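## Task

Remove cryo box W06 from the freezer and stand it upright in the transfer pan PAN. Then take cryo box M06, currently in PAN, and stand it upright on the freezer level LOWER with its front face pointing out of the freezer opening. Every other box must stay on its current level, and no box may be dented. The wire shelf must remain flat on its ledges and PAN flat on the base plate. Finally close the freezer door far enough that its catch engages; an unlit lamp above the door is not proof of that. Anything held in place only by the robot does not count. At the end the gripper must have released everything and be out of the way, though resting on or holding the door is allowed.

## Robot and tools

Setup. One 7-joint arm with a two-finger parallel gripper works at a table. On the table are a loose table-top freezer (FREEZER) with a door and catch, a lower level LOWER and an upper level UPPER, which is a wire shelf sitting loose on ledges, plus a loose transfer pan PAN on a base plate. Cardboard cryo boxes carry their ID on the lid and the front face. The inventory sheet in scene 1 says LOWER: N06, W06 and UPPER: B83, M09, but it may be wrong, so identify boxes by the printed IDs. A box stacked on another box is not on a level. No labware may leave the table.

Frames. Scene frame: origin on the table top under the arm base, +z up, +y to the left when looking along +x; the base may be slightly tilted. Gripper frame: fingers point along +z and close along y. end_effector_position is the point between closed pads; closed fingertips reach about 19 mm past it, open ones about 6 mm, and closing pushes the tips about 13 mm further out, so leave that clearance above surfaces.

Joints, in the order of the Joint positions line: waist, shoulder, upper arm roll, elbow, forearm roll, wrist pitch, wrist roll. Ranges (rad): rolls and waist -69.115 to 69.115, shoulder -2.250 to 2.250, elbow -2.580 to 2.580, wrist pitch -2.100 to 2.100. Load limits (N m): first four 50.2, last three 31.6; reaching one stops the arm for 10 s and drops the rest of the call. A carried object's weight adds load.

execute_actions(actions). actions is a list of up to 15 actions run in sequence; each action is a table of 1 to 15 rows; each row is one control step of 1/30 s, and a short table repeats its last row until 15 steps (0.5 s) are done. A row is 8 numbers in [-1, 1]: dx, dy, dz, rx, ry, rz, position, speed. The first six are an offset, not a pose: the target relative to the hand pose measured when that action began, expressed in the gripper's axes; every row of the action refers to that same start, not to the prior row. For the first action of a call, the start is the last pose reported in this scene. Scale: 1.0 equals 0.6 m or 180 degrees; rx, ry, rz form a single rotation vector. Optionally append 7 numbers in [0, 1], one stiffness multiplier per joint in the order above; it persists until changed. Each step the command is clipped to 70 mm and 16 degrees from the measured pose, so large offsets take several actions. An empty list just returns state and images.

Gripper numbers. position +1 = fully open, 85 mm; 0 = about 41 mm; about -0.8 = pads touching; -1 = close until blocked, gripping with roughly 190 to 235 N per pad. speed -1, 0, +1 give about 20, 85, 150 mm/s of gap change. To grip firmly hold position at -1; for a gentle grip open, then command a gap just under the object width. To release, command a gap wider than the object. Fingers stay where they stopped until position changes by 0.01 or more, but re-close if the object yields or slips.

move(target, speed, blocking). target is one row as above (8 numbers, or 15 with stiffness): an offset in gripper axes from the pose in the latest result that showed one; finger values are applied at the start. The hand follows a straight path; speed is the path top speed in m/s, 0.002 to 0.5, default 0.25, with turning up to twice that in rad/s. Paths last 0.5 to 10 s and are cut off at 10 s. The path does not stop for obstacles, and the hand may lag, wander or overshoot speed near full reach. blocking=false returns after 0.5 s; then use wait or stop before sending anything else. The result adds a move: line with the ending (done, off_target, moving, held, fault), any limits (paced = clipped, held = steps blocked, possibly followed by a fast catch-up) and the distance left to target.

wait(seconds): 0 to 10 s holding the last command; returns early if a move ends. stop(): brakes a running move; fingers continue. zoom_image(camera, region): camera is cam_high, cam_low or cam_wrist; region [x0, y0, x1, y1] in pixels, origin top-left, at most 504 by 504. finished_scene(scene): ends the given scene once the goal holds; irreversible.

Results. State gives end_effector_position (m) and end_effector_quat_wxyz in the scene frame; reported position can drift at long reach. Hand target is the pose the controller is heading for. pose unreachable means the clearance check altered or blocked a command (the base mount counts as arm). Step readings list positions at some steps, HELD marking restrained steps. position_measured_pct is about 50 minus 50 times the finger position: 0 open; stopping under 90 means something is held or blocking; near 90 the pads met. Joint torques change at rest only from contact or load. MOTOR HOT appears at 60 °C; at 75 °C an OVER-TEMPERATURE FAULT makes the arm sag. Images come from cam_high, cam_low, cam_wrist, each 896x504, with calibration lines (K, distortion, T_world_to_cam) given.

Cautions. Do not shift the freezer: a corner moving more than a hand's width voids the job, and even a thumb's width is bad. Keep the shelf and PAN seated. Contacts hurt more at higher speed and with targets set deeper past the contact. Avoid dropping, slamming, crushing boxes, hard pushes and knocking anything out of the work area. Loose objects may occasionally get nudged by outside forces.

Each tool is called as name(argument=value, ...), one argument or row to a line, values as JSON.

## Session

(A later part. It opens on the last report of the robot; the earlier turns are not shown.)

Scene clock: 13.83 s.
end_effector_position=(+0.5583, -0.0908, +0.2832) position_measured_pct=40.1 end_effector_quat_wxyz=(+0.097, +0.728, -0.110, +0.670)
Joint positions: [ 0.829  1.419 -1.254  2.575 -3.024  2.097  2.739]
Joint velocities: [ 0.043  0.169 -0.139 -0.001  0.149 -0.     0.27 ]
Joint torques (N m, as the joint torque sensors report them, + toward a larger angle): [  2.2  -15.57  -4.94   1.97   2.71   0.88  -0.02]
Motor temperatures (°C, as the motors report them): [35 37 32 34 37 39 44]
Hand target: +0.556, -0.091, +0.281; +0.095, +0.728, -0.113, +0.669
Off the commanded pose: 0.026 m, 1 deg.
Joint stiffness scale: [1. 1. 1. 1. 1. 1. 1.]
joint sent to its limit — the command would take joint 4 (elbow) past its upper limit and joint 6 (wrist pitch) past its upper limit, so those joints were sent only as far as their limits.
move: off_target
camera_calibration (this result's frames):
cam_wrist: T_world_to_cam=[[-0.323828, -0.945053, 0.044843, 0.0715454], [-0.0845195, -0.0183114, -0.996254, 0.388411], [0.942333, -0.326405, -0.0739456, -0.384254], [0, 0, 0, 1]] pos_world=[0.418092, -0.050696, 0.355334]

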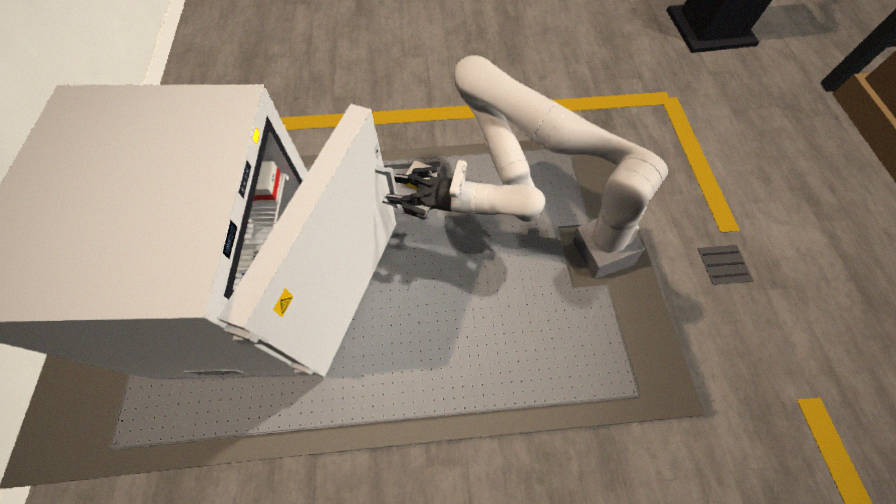

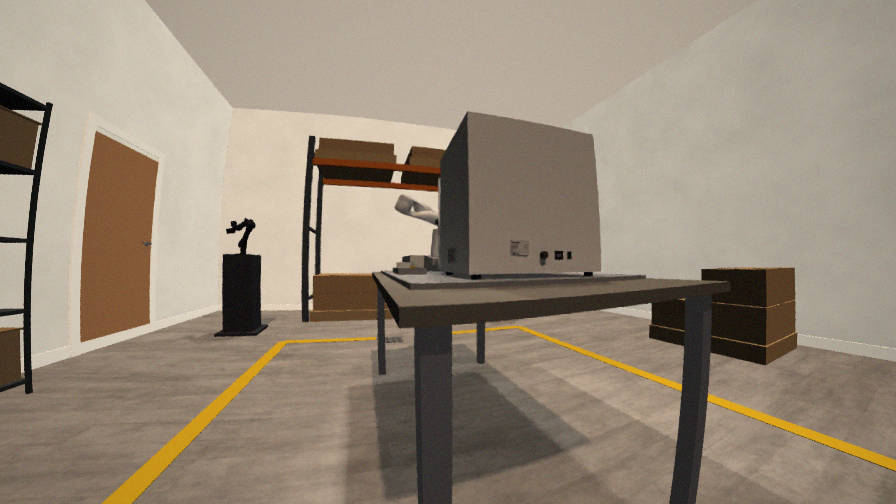

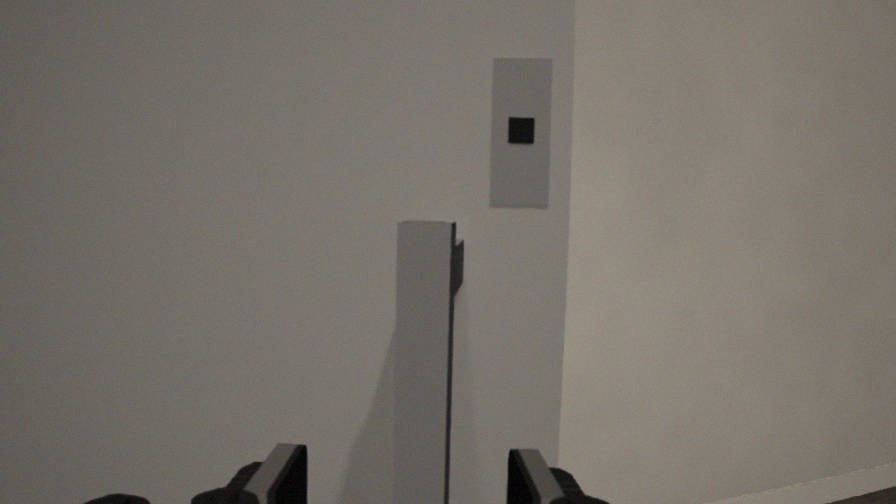

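move(
  target=[0,0.02,-0.06,0.33,0,0,1,0],
)

move(
  target=[0,0.16,-0.16,0.25,0,0,-1,0],
)

move(
  target=[0,0.27,0,0,0,0,-1,0],
)

Scene clock: 16.47 s.
end_effector_position=(+0.5203, -0.0938, +0.2846) position_measured_pct=0.0 end_effector_quat_wxyz=(-0.273, +0.683, +0.234, +0.636)
Joint positions: [ 1.519  1.209 -0.96   1.987 -1.211  0.896  1.208]
Joint velocities: [-0.004  0.    -0.    -0.007  0.01   0.    -0.009]
Joint torques (N m, as the joint torque sensors report them, + toward a larger angle): [  3.68 -15.21  -7.16  -0.39  -0.69   2.57  -0.01]
Motor temperatures (°C, as the motors report them): [35 37 32 34 37 39 44]
Hand target: +0.520, -0.093, +0.285; -0.275, +0.682, +0.236, +0.635
Off the commanded pose: 0.002 m, 1 deg.
Joint stiffness scale: [1. 1. 1. 1. 1. 1. 1.]
move: done
camera_calibration (this result's frames):
cam_wrist: T_world_to_cam=[[0.639658, -0.768247, -0.0251854, -0.408526], [-0.0432001, -0.00321717, -0.999061, 0.367307], [0.767445, 0.640146, -0.0352462, -0.178669], [0, 0, 0, 1]] pos_world=[0.414303, -0.198292, 0.350376]

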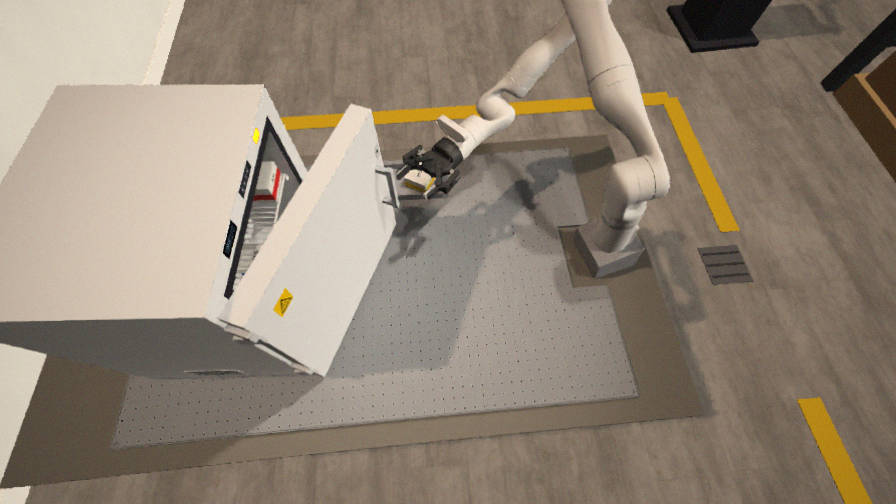

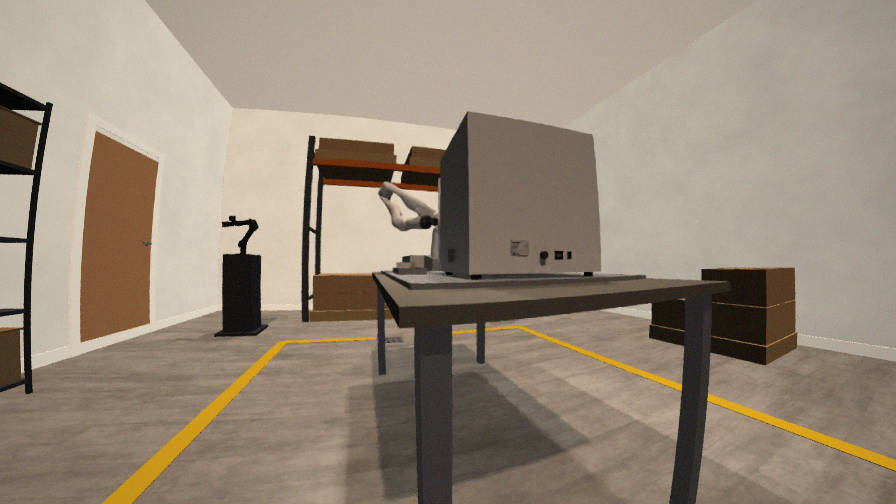

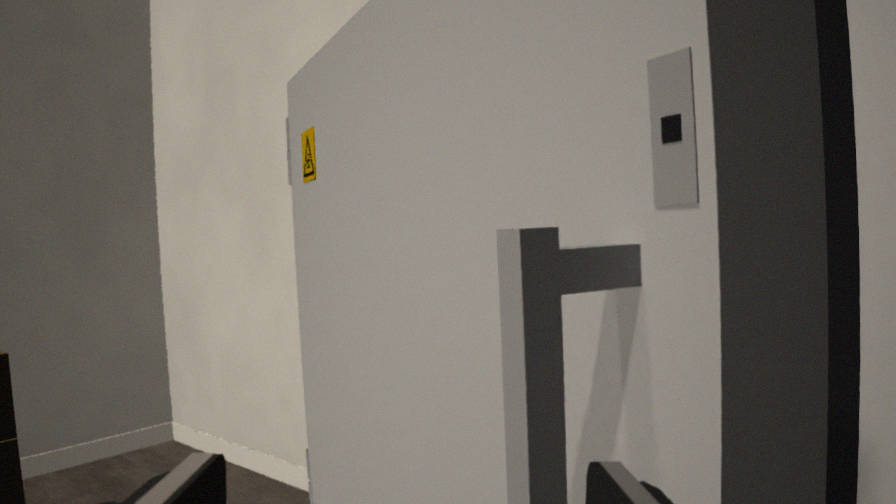

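Scene clock: 18.73 s.
end_effector_position=(+0.5164, -0.2263, +0.2845) position_measured_pct=91.7 end_effector_quat_wxyz=(+0.501, -0.535, -0.457, -0.504)
Joint positions: [ 1.105  1.537 -1.163  0.503 -0.37   2.091  0.26 ]
Joint velocities: [ 0.017  0.093 -0.403 -0.045  0.323 -0.    -0.139]
Joint torques (N m, as the joint torque sensors report them, + toward a larger angle): [  4.85 -24.97  -4.62  -2.84  -2.08   0.88  -0.35]
Motor temperatures (°C, as the motors report them): [35 37 32 34 37 39 44]
Hand target: +0.514, -0.228, +0.281; +0.505, -0.535, -0.453, -0.504
Off the commanded pose: 0.005 m, 2 deg.
Joint stiffness scale: [1. 1. 1. 1. 1. 1. 1.]
joint sent to its limit — the command would take joint 6 (wrist pitch) past its upper limit, so that joint was sent only as far as its limit.
move: off_target
camera_calibration (this result's frames):
cam_wrist: T_world_to_cam=[[0.992365, -0.120462, -0.0264852, -0.542924], [-0.0242177, 0.0202491, -0.999502, 0.362215], [0.120939, 0.992511, 0.0171772, 0.307823], [0, 0, 0, 1]] pos_world=[0.510323, -0.378254, 0.342368]

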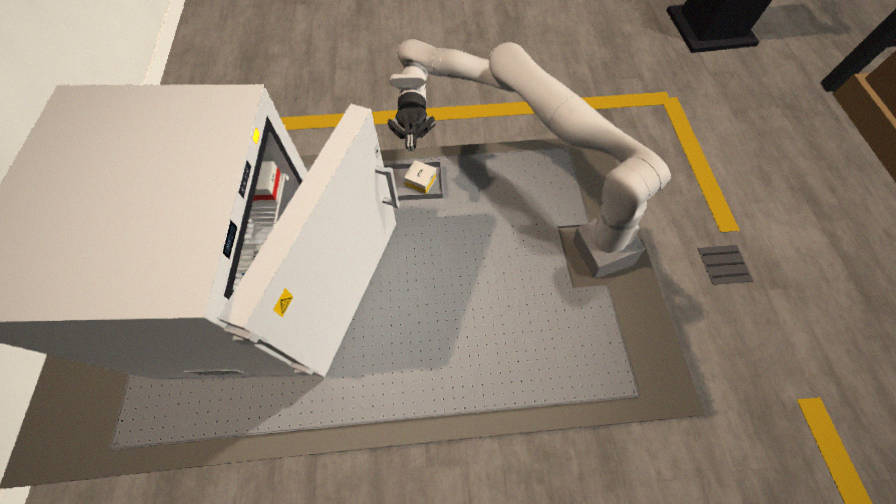

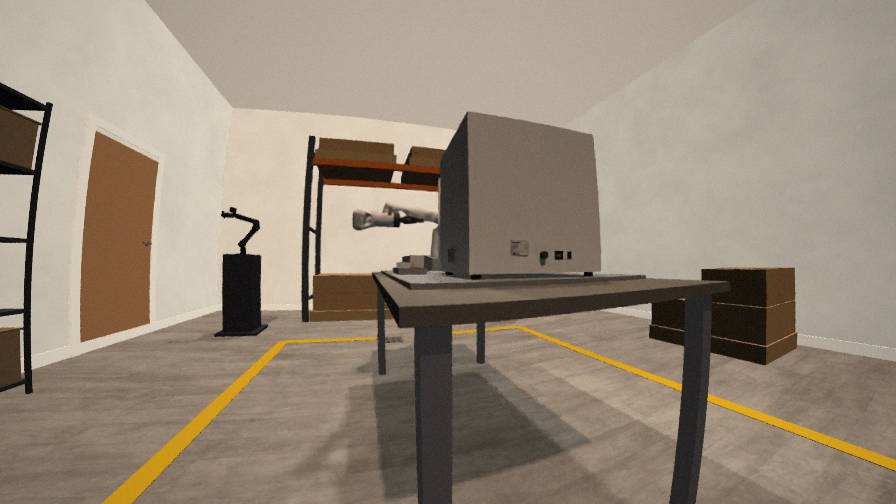

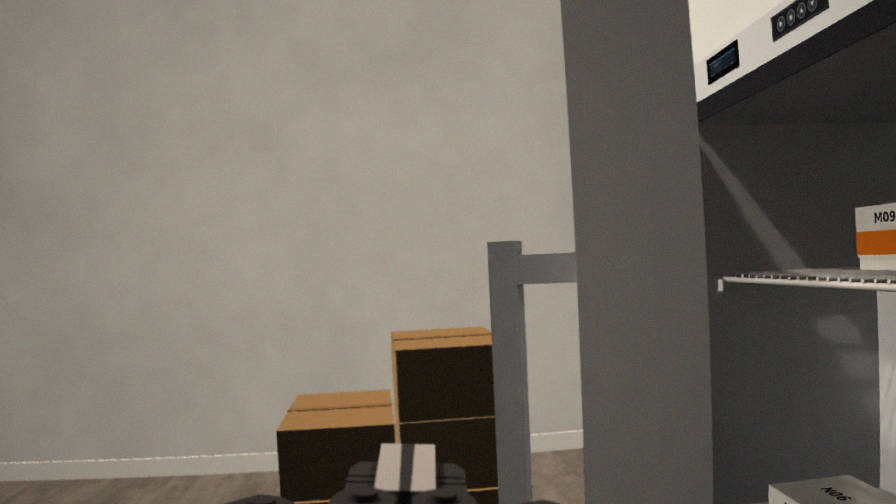

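Scene clock: 19.90 s.
end_effector_position=(+0.6739, -0.2377, +0.2711) position_measured_pct=91.7 end_effector_quat_wxyz=(-0.392, +0.623, +0.378, +0.561)
Joint positions: [ 0.855  1.587 -1.24   0.037 -0.385  1.926  0.102]
Joint velocities: [-0.003 -0.     0.    -0.001 -0.    -0.001  0.   ]
Joint torques (N m, as the joint torque sensors report them, + toward a larger angle): [  4.61 -26.7   -2.93  -3.41  -2.56   0.24  -0.29]
Motor temperatures (°C, as the motors report them): [35 37 32 34 37 39 44]
Hand target: +0.677, -0.238, +0.273; -0.392, +0.622, +0.374, +0.565
Off the commanded pose: 0.004 m, 20 deg; orientation clipped at the last step of the last action.
Joint stiffness scale: [1. 1. 1. 1. 1. 1. 1.]
elbow stopped short: the move would have taken joint 4 (elbow) straighter than the controller allows; a more bent joint 4 avoids this.
move: off_target; limits=paced
camera_calibration (this result's frames):
cam_wrist: T_world_to_cam=[[0.897713, -0.440412, -0.0121984, -0.717132], [-0.0352795, -0.0442587, -0.998397, 0.344667], [0.439166, 0.896704, -0.0552691, 0.082786], [0, 0, 0, 1]] pos_world=[0.619581, -0.374813, 0.339942]

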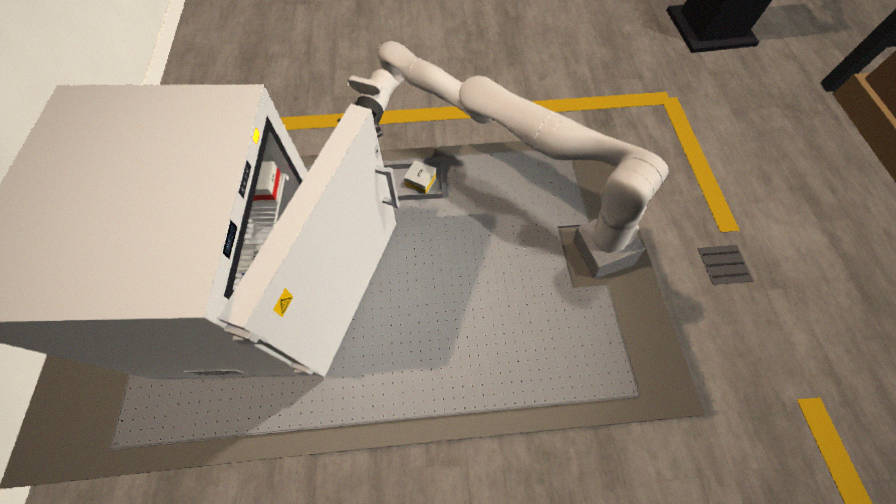

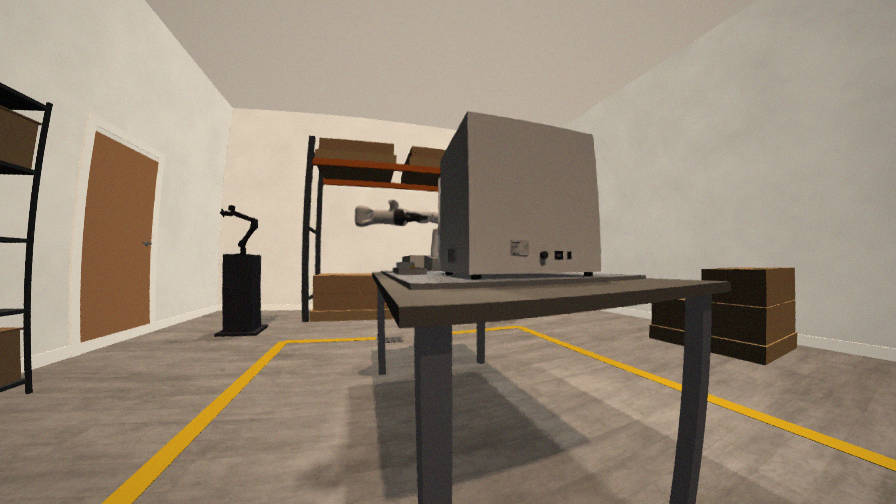

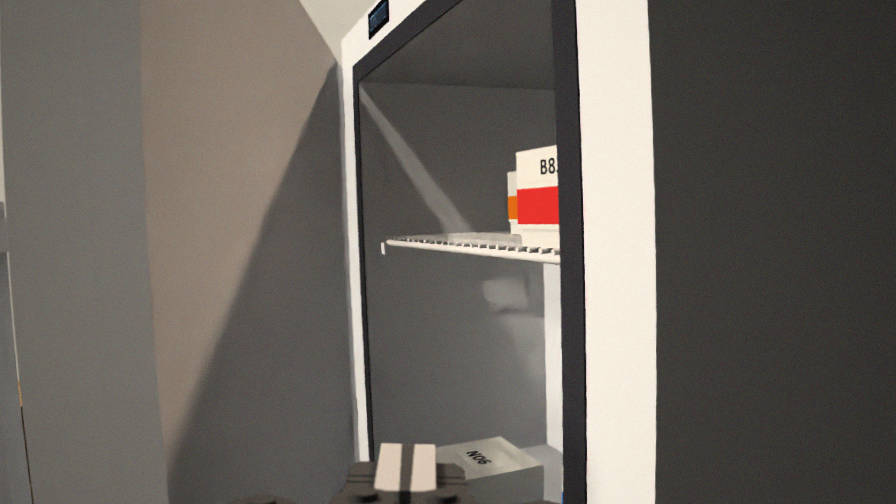

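move(
  target=[0,-0.08,0.15,0,0,0,-1,0],
  speed=0.1,
)

move(
  target=[0,-0.27,0.08,0,0,0,-1,0],
  speed=0.08,
)

move(
  target=[0,-0.22,0.42,0,0,0,-1,0],
  speed=0.1,
)

Scene clock: 21.43 s.
end_effector_position=(+0.6645, -0.1358, +0.2640) position_measured_pct=91.7 end_effector_quat_wxyz=(-0.395, +0.625, +0.378, +0.557)
Joint positions: [ 1.1    1.475 -1.251  0.897 -0.376  1.368  0.288]
Joint velocities: [ 0.009 -0.002 -0.005  0.007 -0.003 -0.003 -0.   ]
Joint torques (N m, as the joint torque sensors report them, + toward a larger angle): [  4.55 -23.35  -8.1   -1.95  -2.66   0.69  -0.29]
Motor temperatures (°C, as the motors report them): [35 38 32 34 37 39 44]
Hand target: +0.666, -0.136, +0.268; -0.392, +0.623, +0.379, +0.561
Off the commanded pose: 0.005 m, 1 deg.
Joint stiffness scale: [1. 1. 1. 1. 1. 1. 1.]
move: off_target
camera_calibration (this result's frames):
cam_wrist: T_world_to_cam=[[0.899805, -0.435779, -0.0211586, -0.66232], [-0.0451239, -0.0447171, -0.99798, 0.348107], [0.433953, 0.898942, -0.0599007, 0.0000636936], [0, 0, 0, 1]] pos_world=[0.611639, -0.273116, 0.333394]

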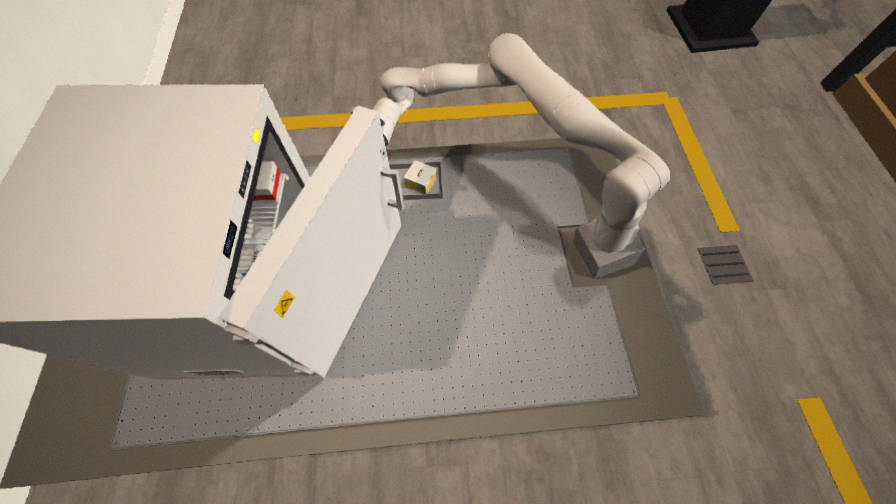

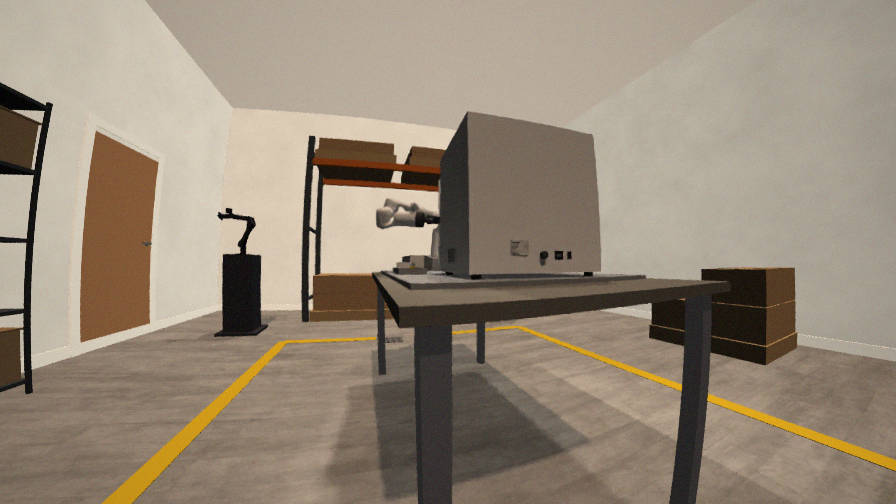

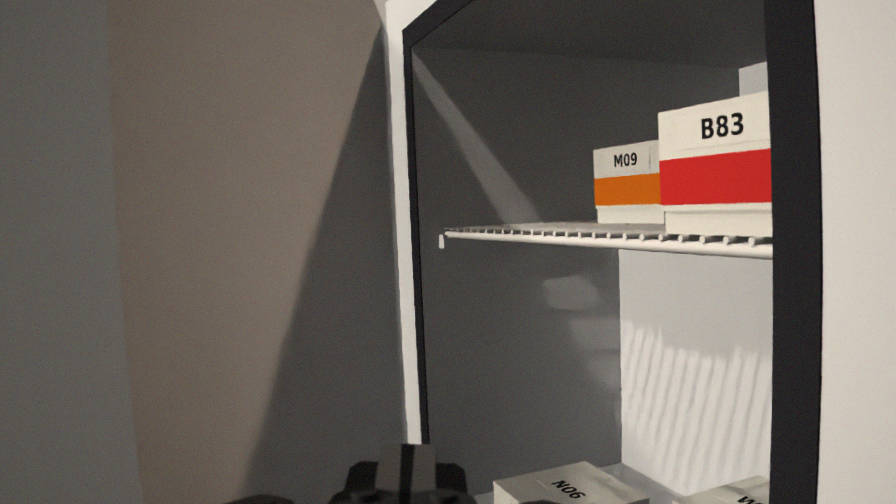

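Scene clock: 23.90 s.
end_effector_position=(+0.5345, -0.0271, +0.2701) position_measured_pct=91.7 end_effector_quat_wxyz=(-0.397, +0.626, +0.380, +0.553)
Joint positions: [ 1.392  1.447 -1.319  1.666 -0.376  0.916  0.455]
Joint velocities: [ 0.009  0.002 -0.004  0.005  0.001 -0.001  0.001]
Joint torques (N m, as the joint torque sensors report them, + toward a larger angle): [  3.23 -16.6   -9.69   0.29  -1.89   1.39  -0.11]
Motor temperatures (°C, as the motors report them): [35 38 32 34 37 39 44]
Hand target: +0.535, -0.027, +0.272; -0.395, +0.625, +0.378, +0.557
Off the commanded pose: 0.003 m, 1 deg.
Joint stiffness scale: [1. 1. 1. 1. 1. 1. 1.]
move: done
camera_calibration (this result's frames):
cam_wrist: T_world_to_cam=[[0.902274, -0.430442, -0.0249195, -0.498021], [-0.0509582, -0.0490688, -0.997495, 0.356138], [0.428141, 0.901284, -0.0662081, -0.0359302], [0, 0, 0, 1]] pos_world=[0.482883, -0.164511, 0.340456]

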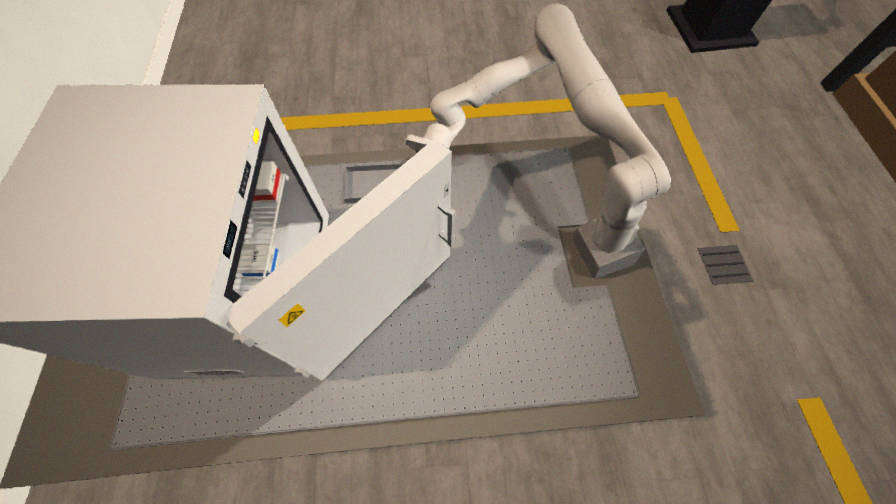

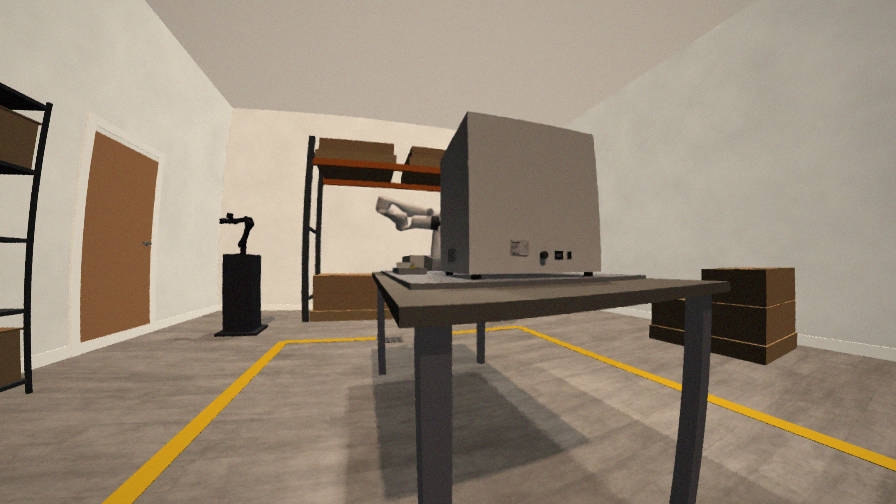

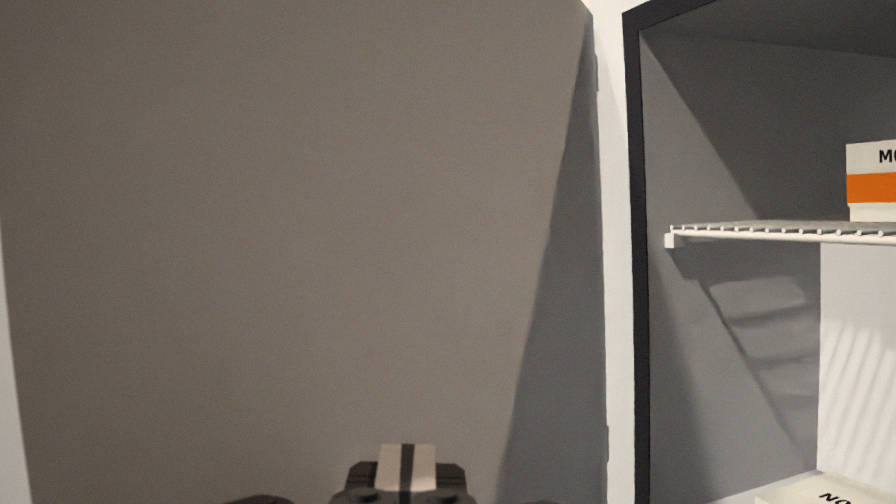

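Scene clock: 27.27 s.
end_effector_position=(+0.5125, +0.2552, +0.2606) position_measured_pct=91.7 end_effector_quat_wxyz=(-0.399, +0.629, +0.377, +0.550)
Joint positions: [ 0.963  1.697 -1.586  2.148 -0.404 -0.075  0.578]
Joint velocities: [-0.004  0.002 -0.001  0.     0.002 -0.001 -0.002]
Joint torques (N m, as the joint torque sensors report them, + toward a larger angle): [  1.18 -12.84  -9.42   3.33   0.4    1.74  -0.11]
Motor temperatures (°C, as the motors report them): [35 38 32 34 37 39 44]
Hand target: +0.512, +0.257, +0.263; -0.397, +0.626, +0.380, +0.554
Off the commanded pose: 0.002 m, 1 deg.
Joint stiffness scale: [1. 1. 1. 1. 1. 1. 1.]
move: done
camera_calibration (this result's frames):
cam_wrist: T_world_to_cam=[[0.901459, -0.43142, -0.0353332, -0.353497], [-0.0624215, -0.0487884, -0.996857, 0.365017], [0.42834, 0.900831, -0.0709106, -0.280339], [0, 0, 0, 1]] pos_world=[0.461528, 0.117842, 0.331501]

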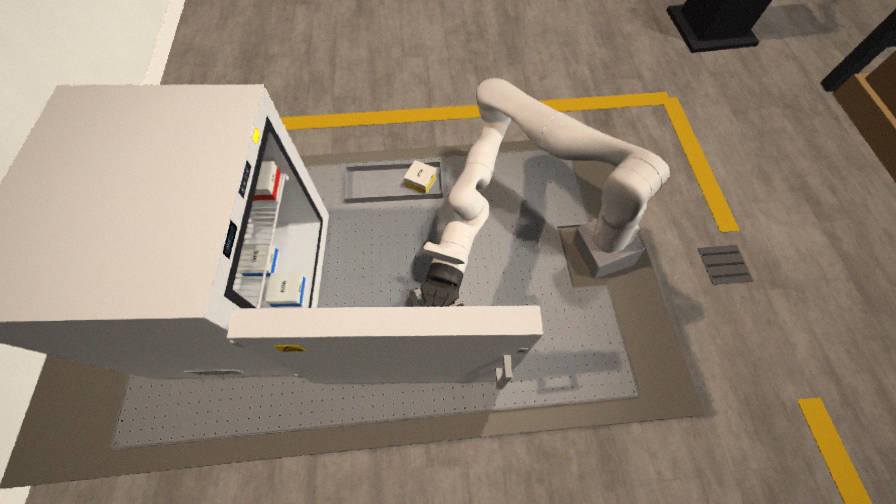

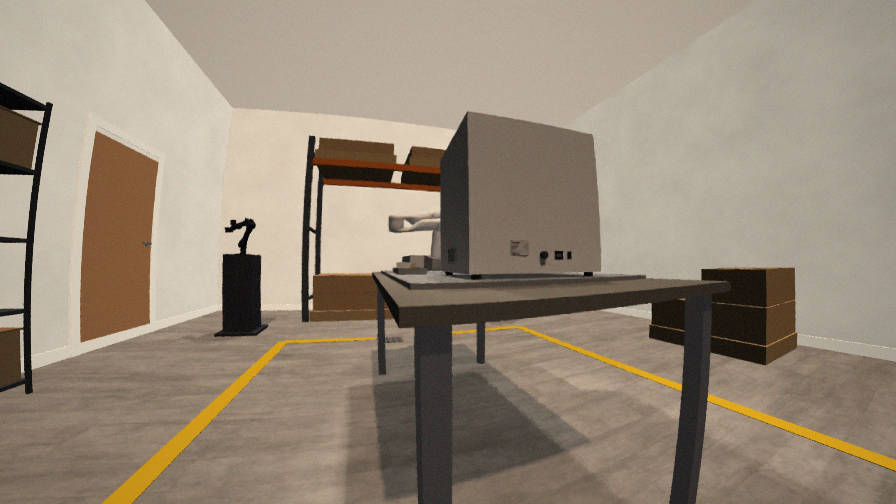

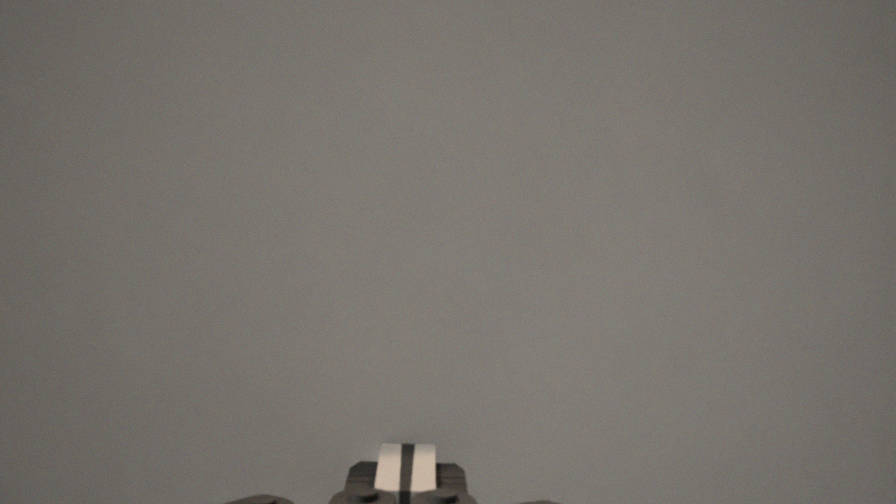

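move(
  target=[-0.045,0.447,-0.232,-0.362,-0.11,0.086,1,-1],
  speed=0.15,
)

zoom_image(
  camera="cam_high",
  region=[330,140,470,220],
)

Scene clock: 33.23 s.
end_effector_position=(+0.6992, +0.0205, +0.2200) position_measured_pct=0.0 end_effector_quat_wxyz=(+0.000, +0.865, +0.004, +0.501)
Joint positions: [ 0.809  1.547 -1.808  2.082 -0.513 -1.398  0.223]
Joint velocities: [-0.002 -0.     0.    -0.001 -0.003 -0.    -0.   ]
Joint torques (N m, as the joint torque sensors report them, + toward a larger angle): [  2.08 -17.39  -9.54   0.46   2.68   0.49  -0.15]
Motor temperatures (°C, as the motors report them): [35 38 32 34 37 39 44]
Hand target: +0.700, +0.020, +0.222; +0.000, +0.866, -0.001, +0.500
Off the commanded pose: 0.001 m, 0 deg.
Joint stiffness scale: [1. 1. 1. 1. 1. 1. 1.]
move: done
camera_calibration (this result's frames):
cam_wrist: T_world_to_cam=[[-0.00444013, -0.997792, 0.0662745, -0.00181637], [-0.490446, -0.0555839, -0.869697, 0.596178], [0.87146, -0.0363657, -0.489116, -0.350375], [0, 0, 0, 1]] pos_world=[0.597723, 0.0185839, 0.347241]

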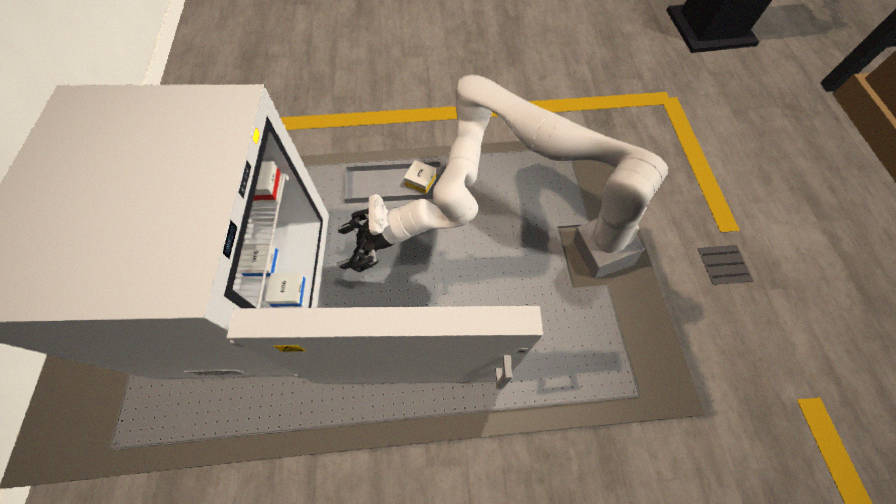

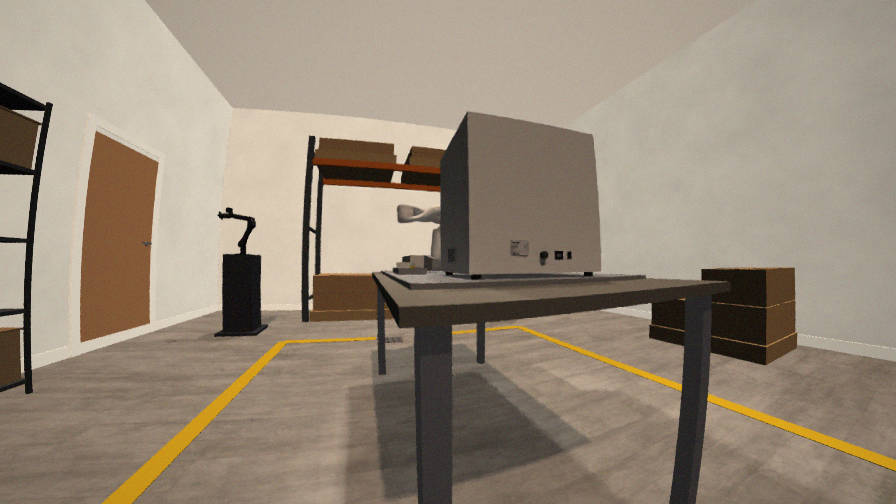

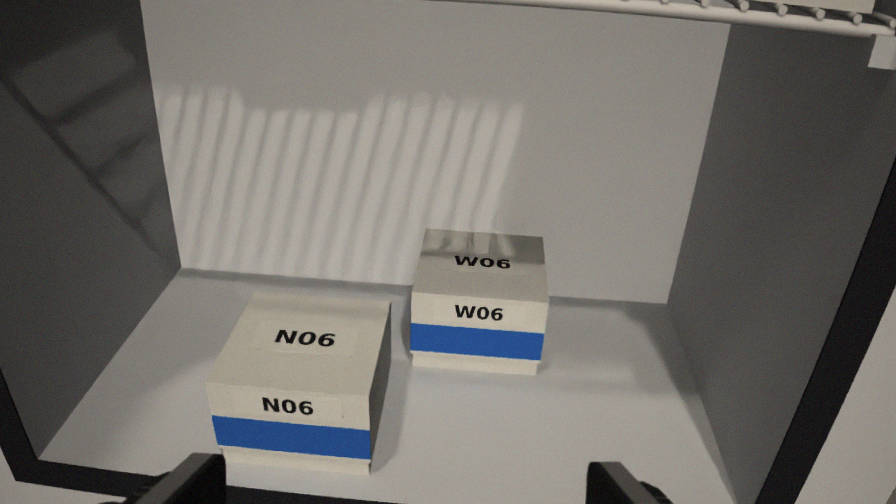

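Region (330, 140, 470, 220) of cam_high's 896x504 image, scaled by 3.600, with more detail than that image has; it fills the top 288 rows of this view, and the rest is white.

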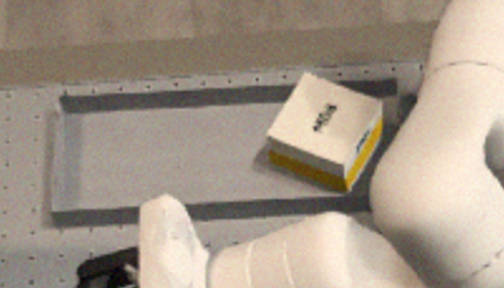

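move(
  target=[-0.025,0.108,0.19,0,0,0,1,0],
  speed=0.15,
)

Scene clock: 34.73 s.
end_effector_position=(+0.7907, -0.0444, +0.1534) position_measured_pct=0.0 end_effector_quat_wxyz=(-0.001, +0.865, -0.000, +0.501)
Joint positions: [ 0.844  1.641 -1.72   1.73  -0.455 -1.016  0.365]
Joint velocities: [-0.     0.001  0.002 -0.003 -0.001  0.003 -0.   ]
Joint torques (N m, as the joint torque sensors report them, + toward a larger angle): [  2.67 -20.07 -10.36   2.26   2.17   0.97  -0.23]
Motor temperatures (°C, as the motors report them): [35 38 32 34 37 39 44]
Hand target: +0.791, -0.044, +0.150; +0.000, +0.866, +0.004, +0.501
Off the commanded pose: 0.003 m, 0 deg.
Joint stiffness scale: [1. 1. 1. 1. 1. 1. 1.]
move: done
camera_calibration (this result's frames):
cam_wrist: T_world_to_cam=[[-0.0095, -0.998102, 0.0608388, -0.0568672], [-0.490841, -0.0483528, -0.869906, 0.58016], [0.871197, -0.0381263, -0.48945, -0.46489], [0, 0, 0, 1]] pos_world=[0.689237, -0.0464315, 0.280604]

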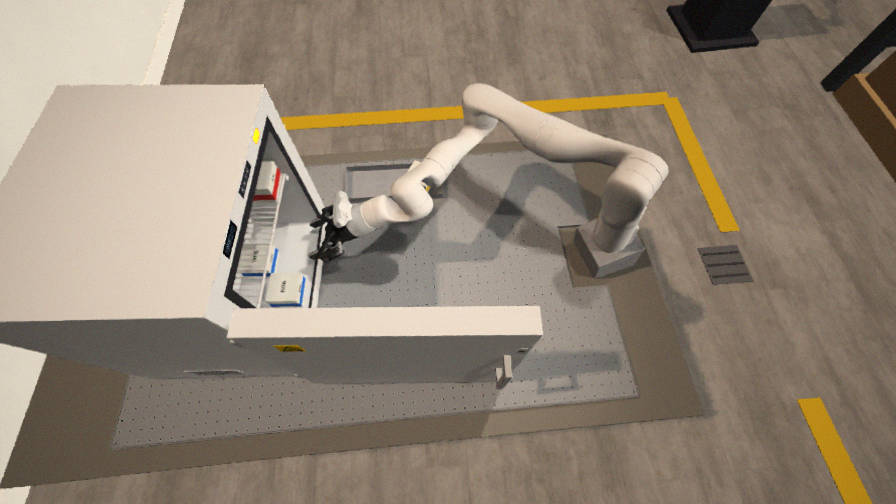

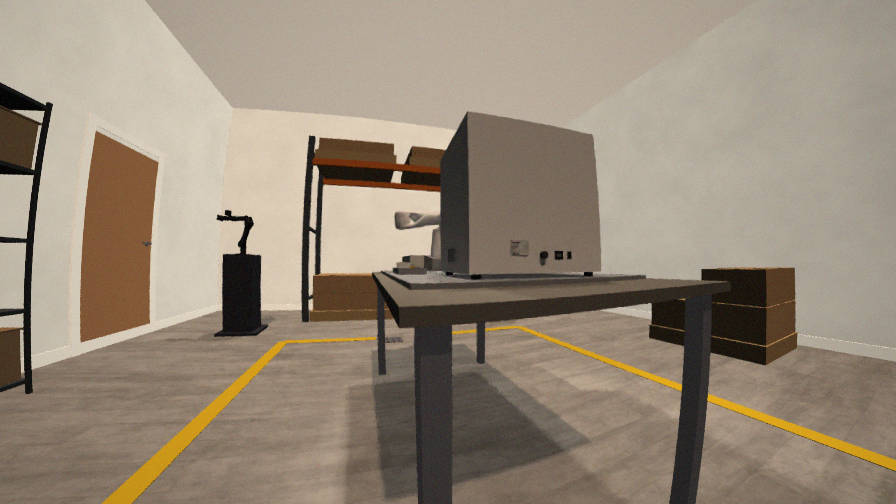

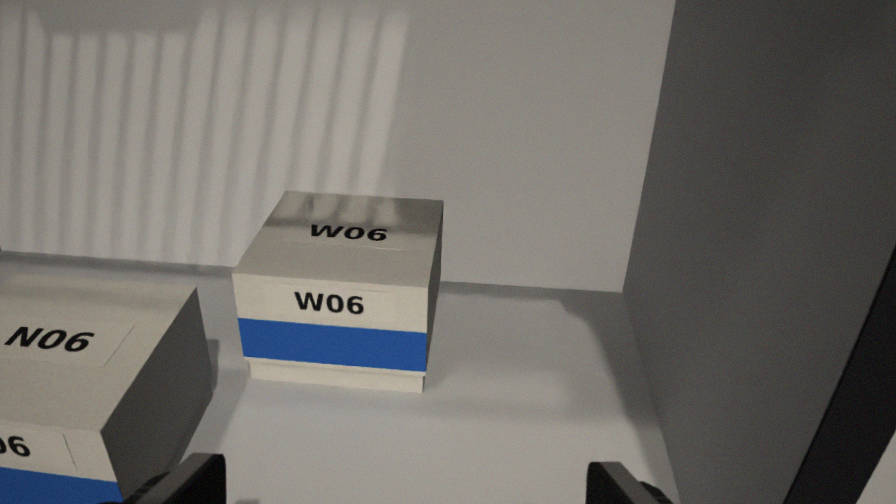

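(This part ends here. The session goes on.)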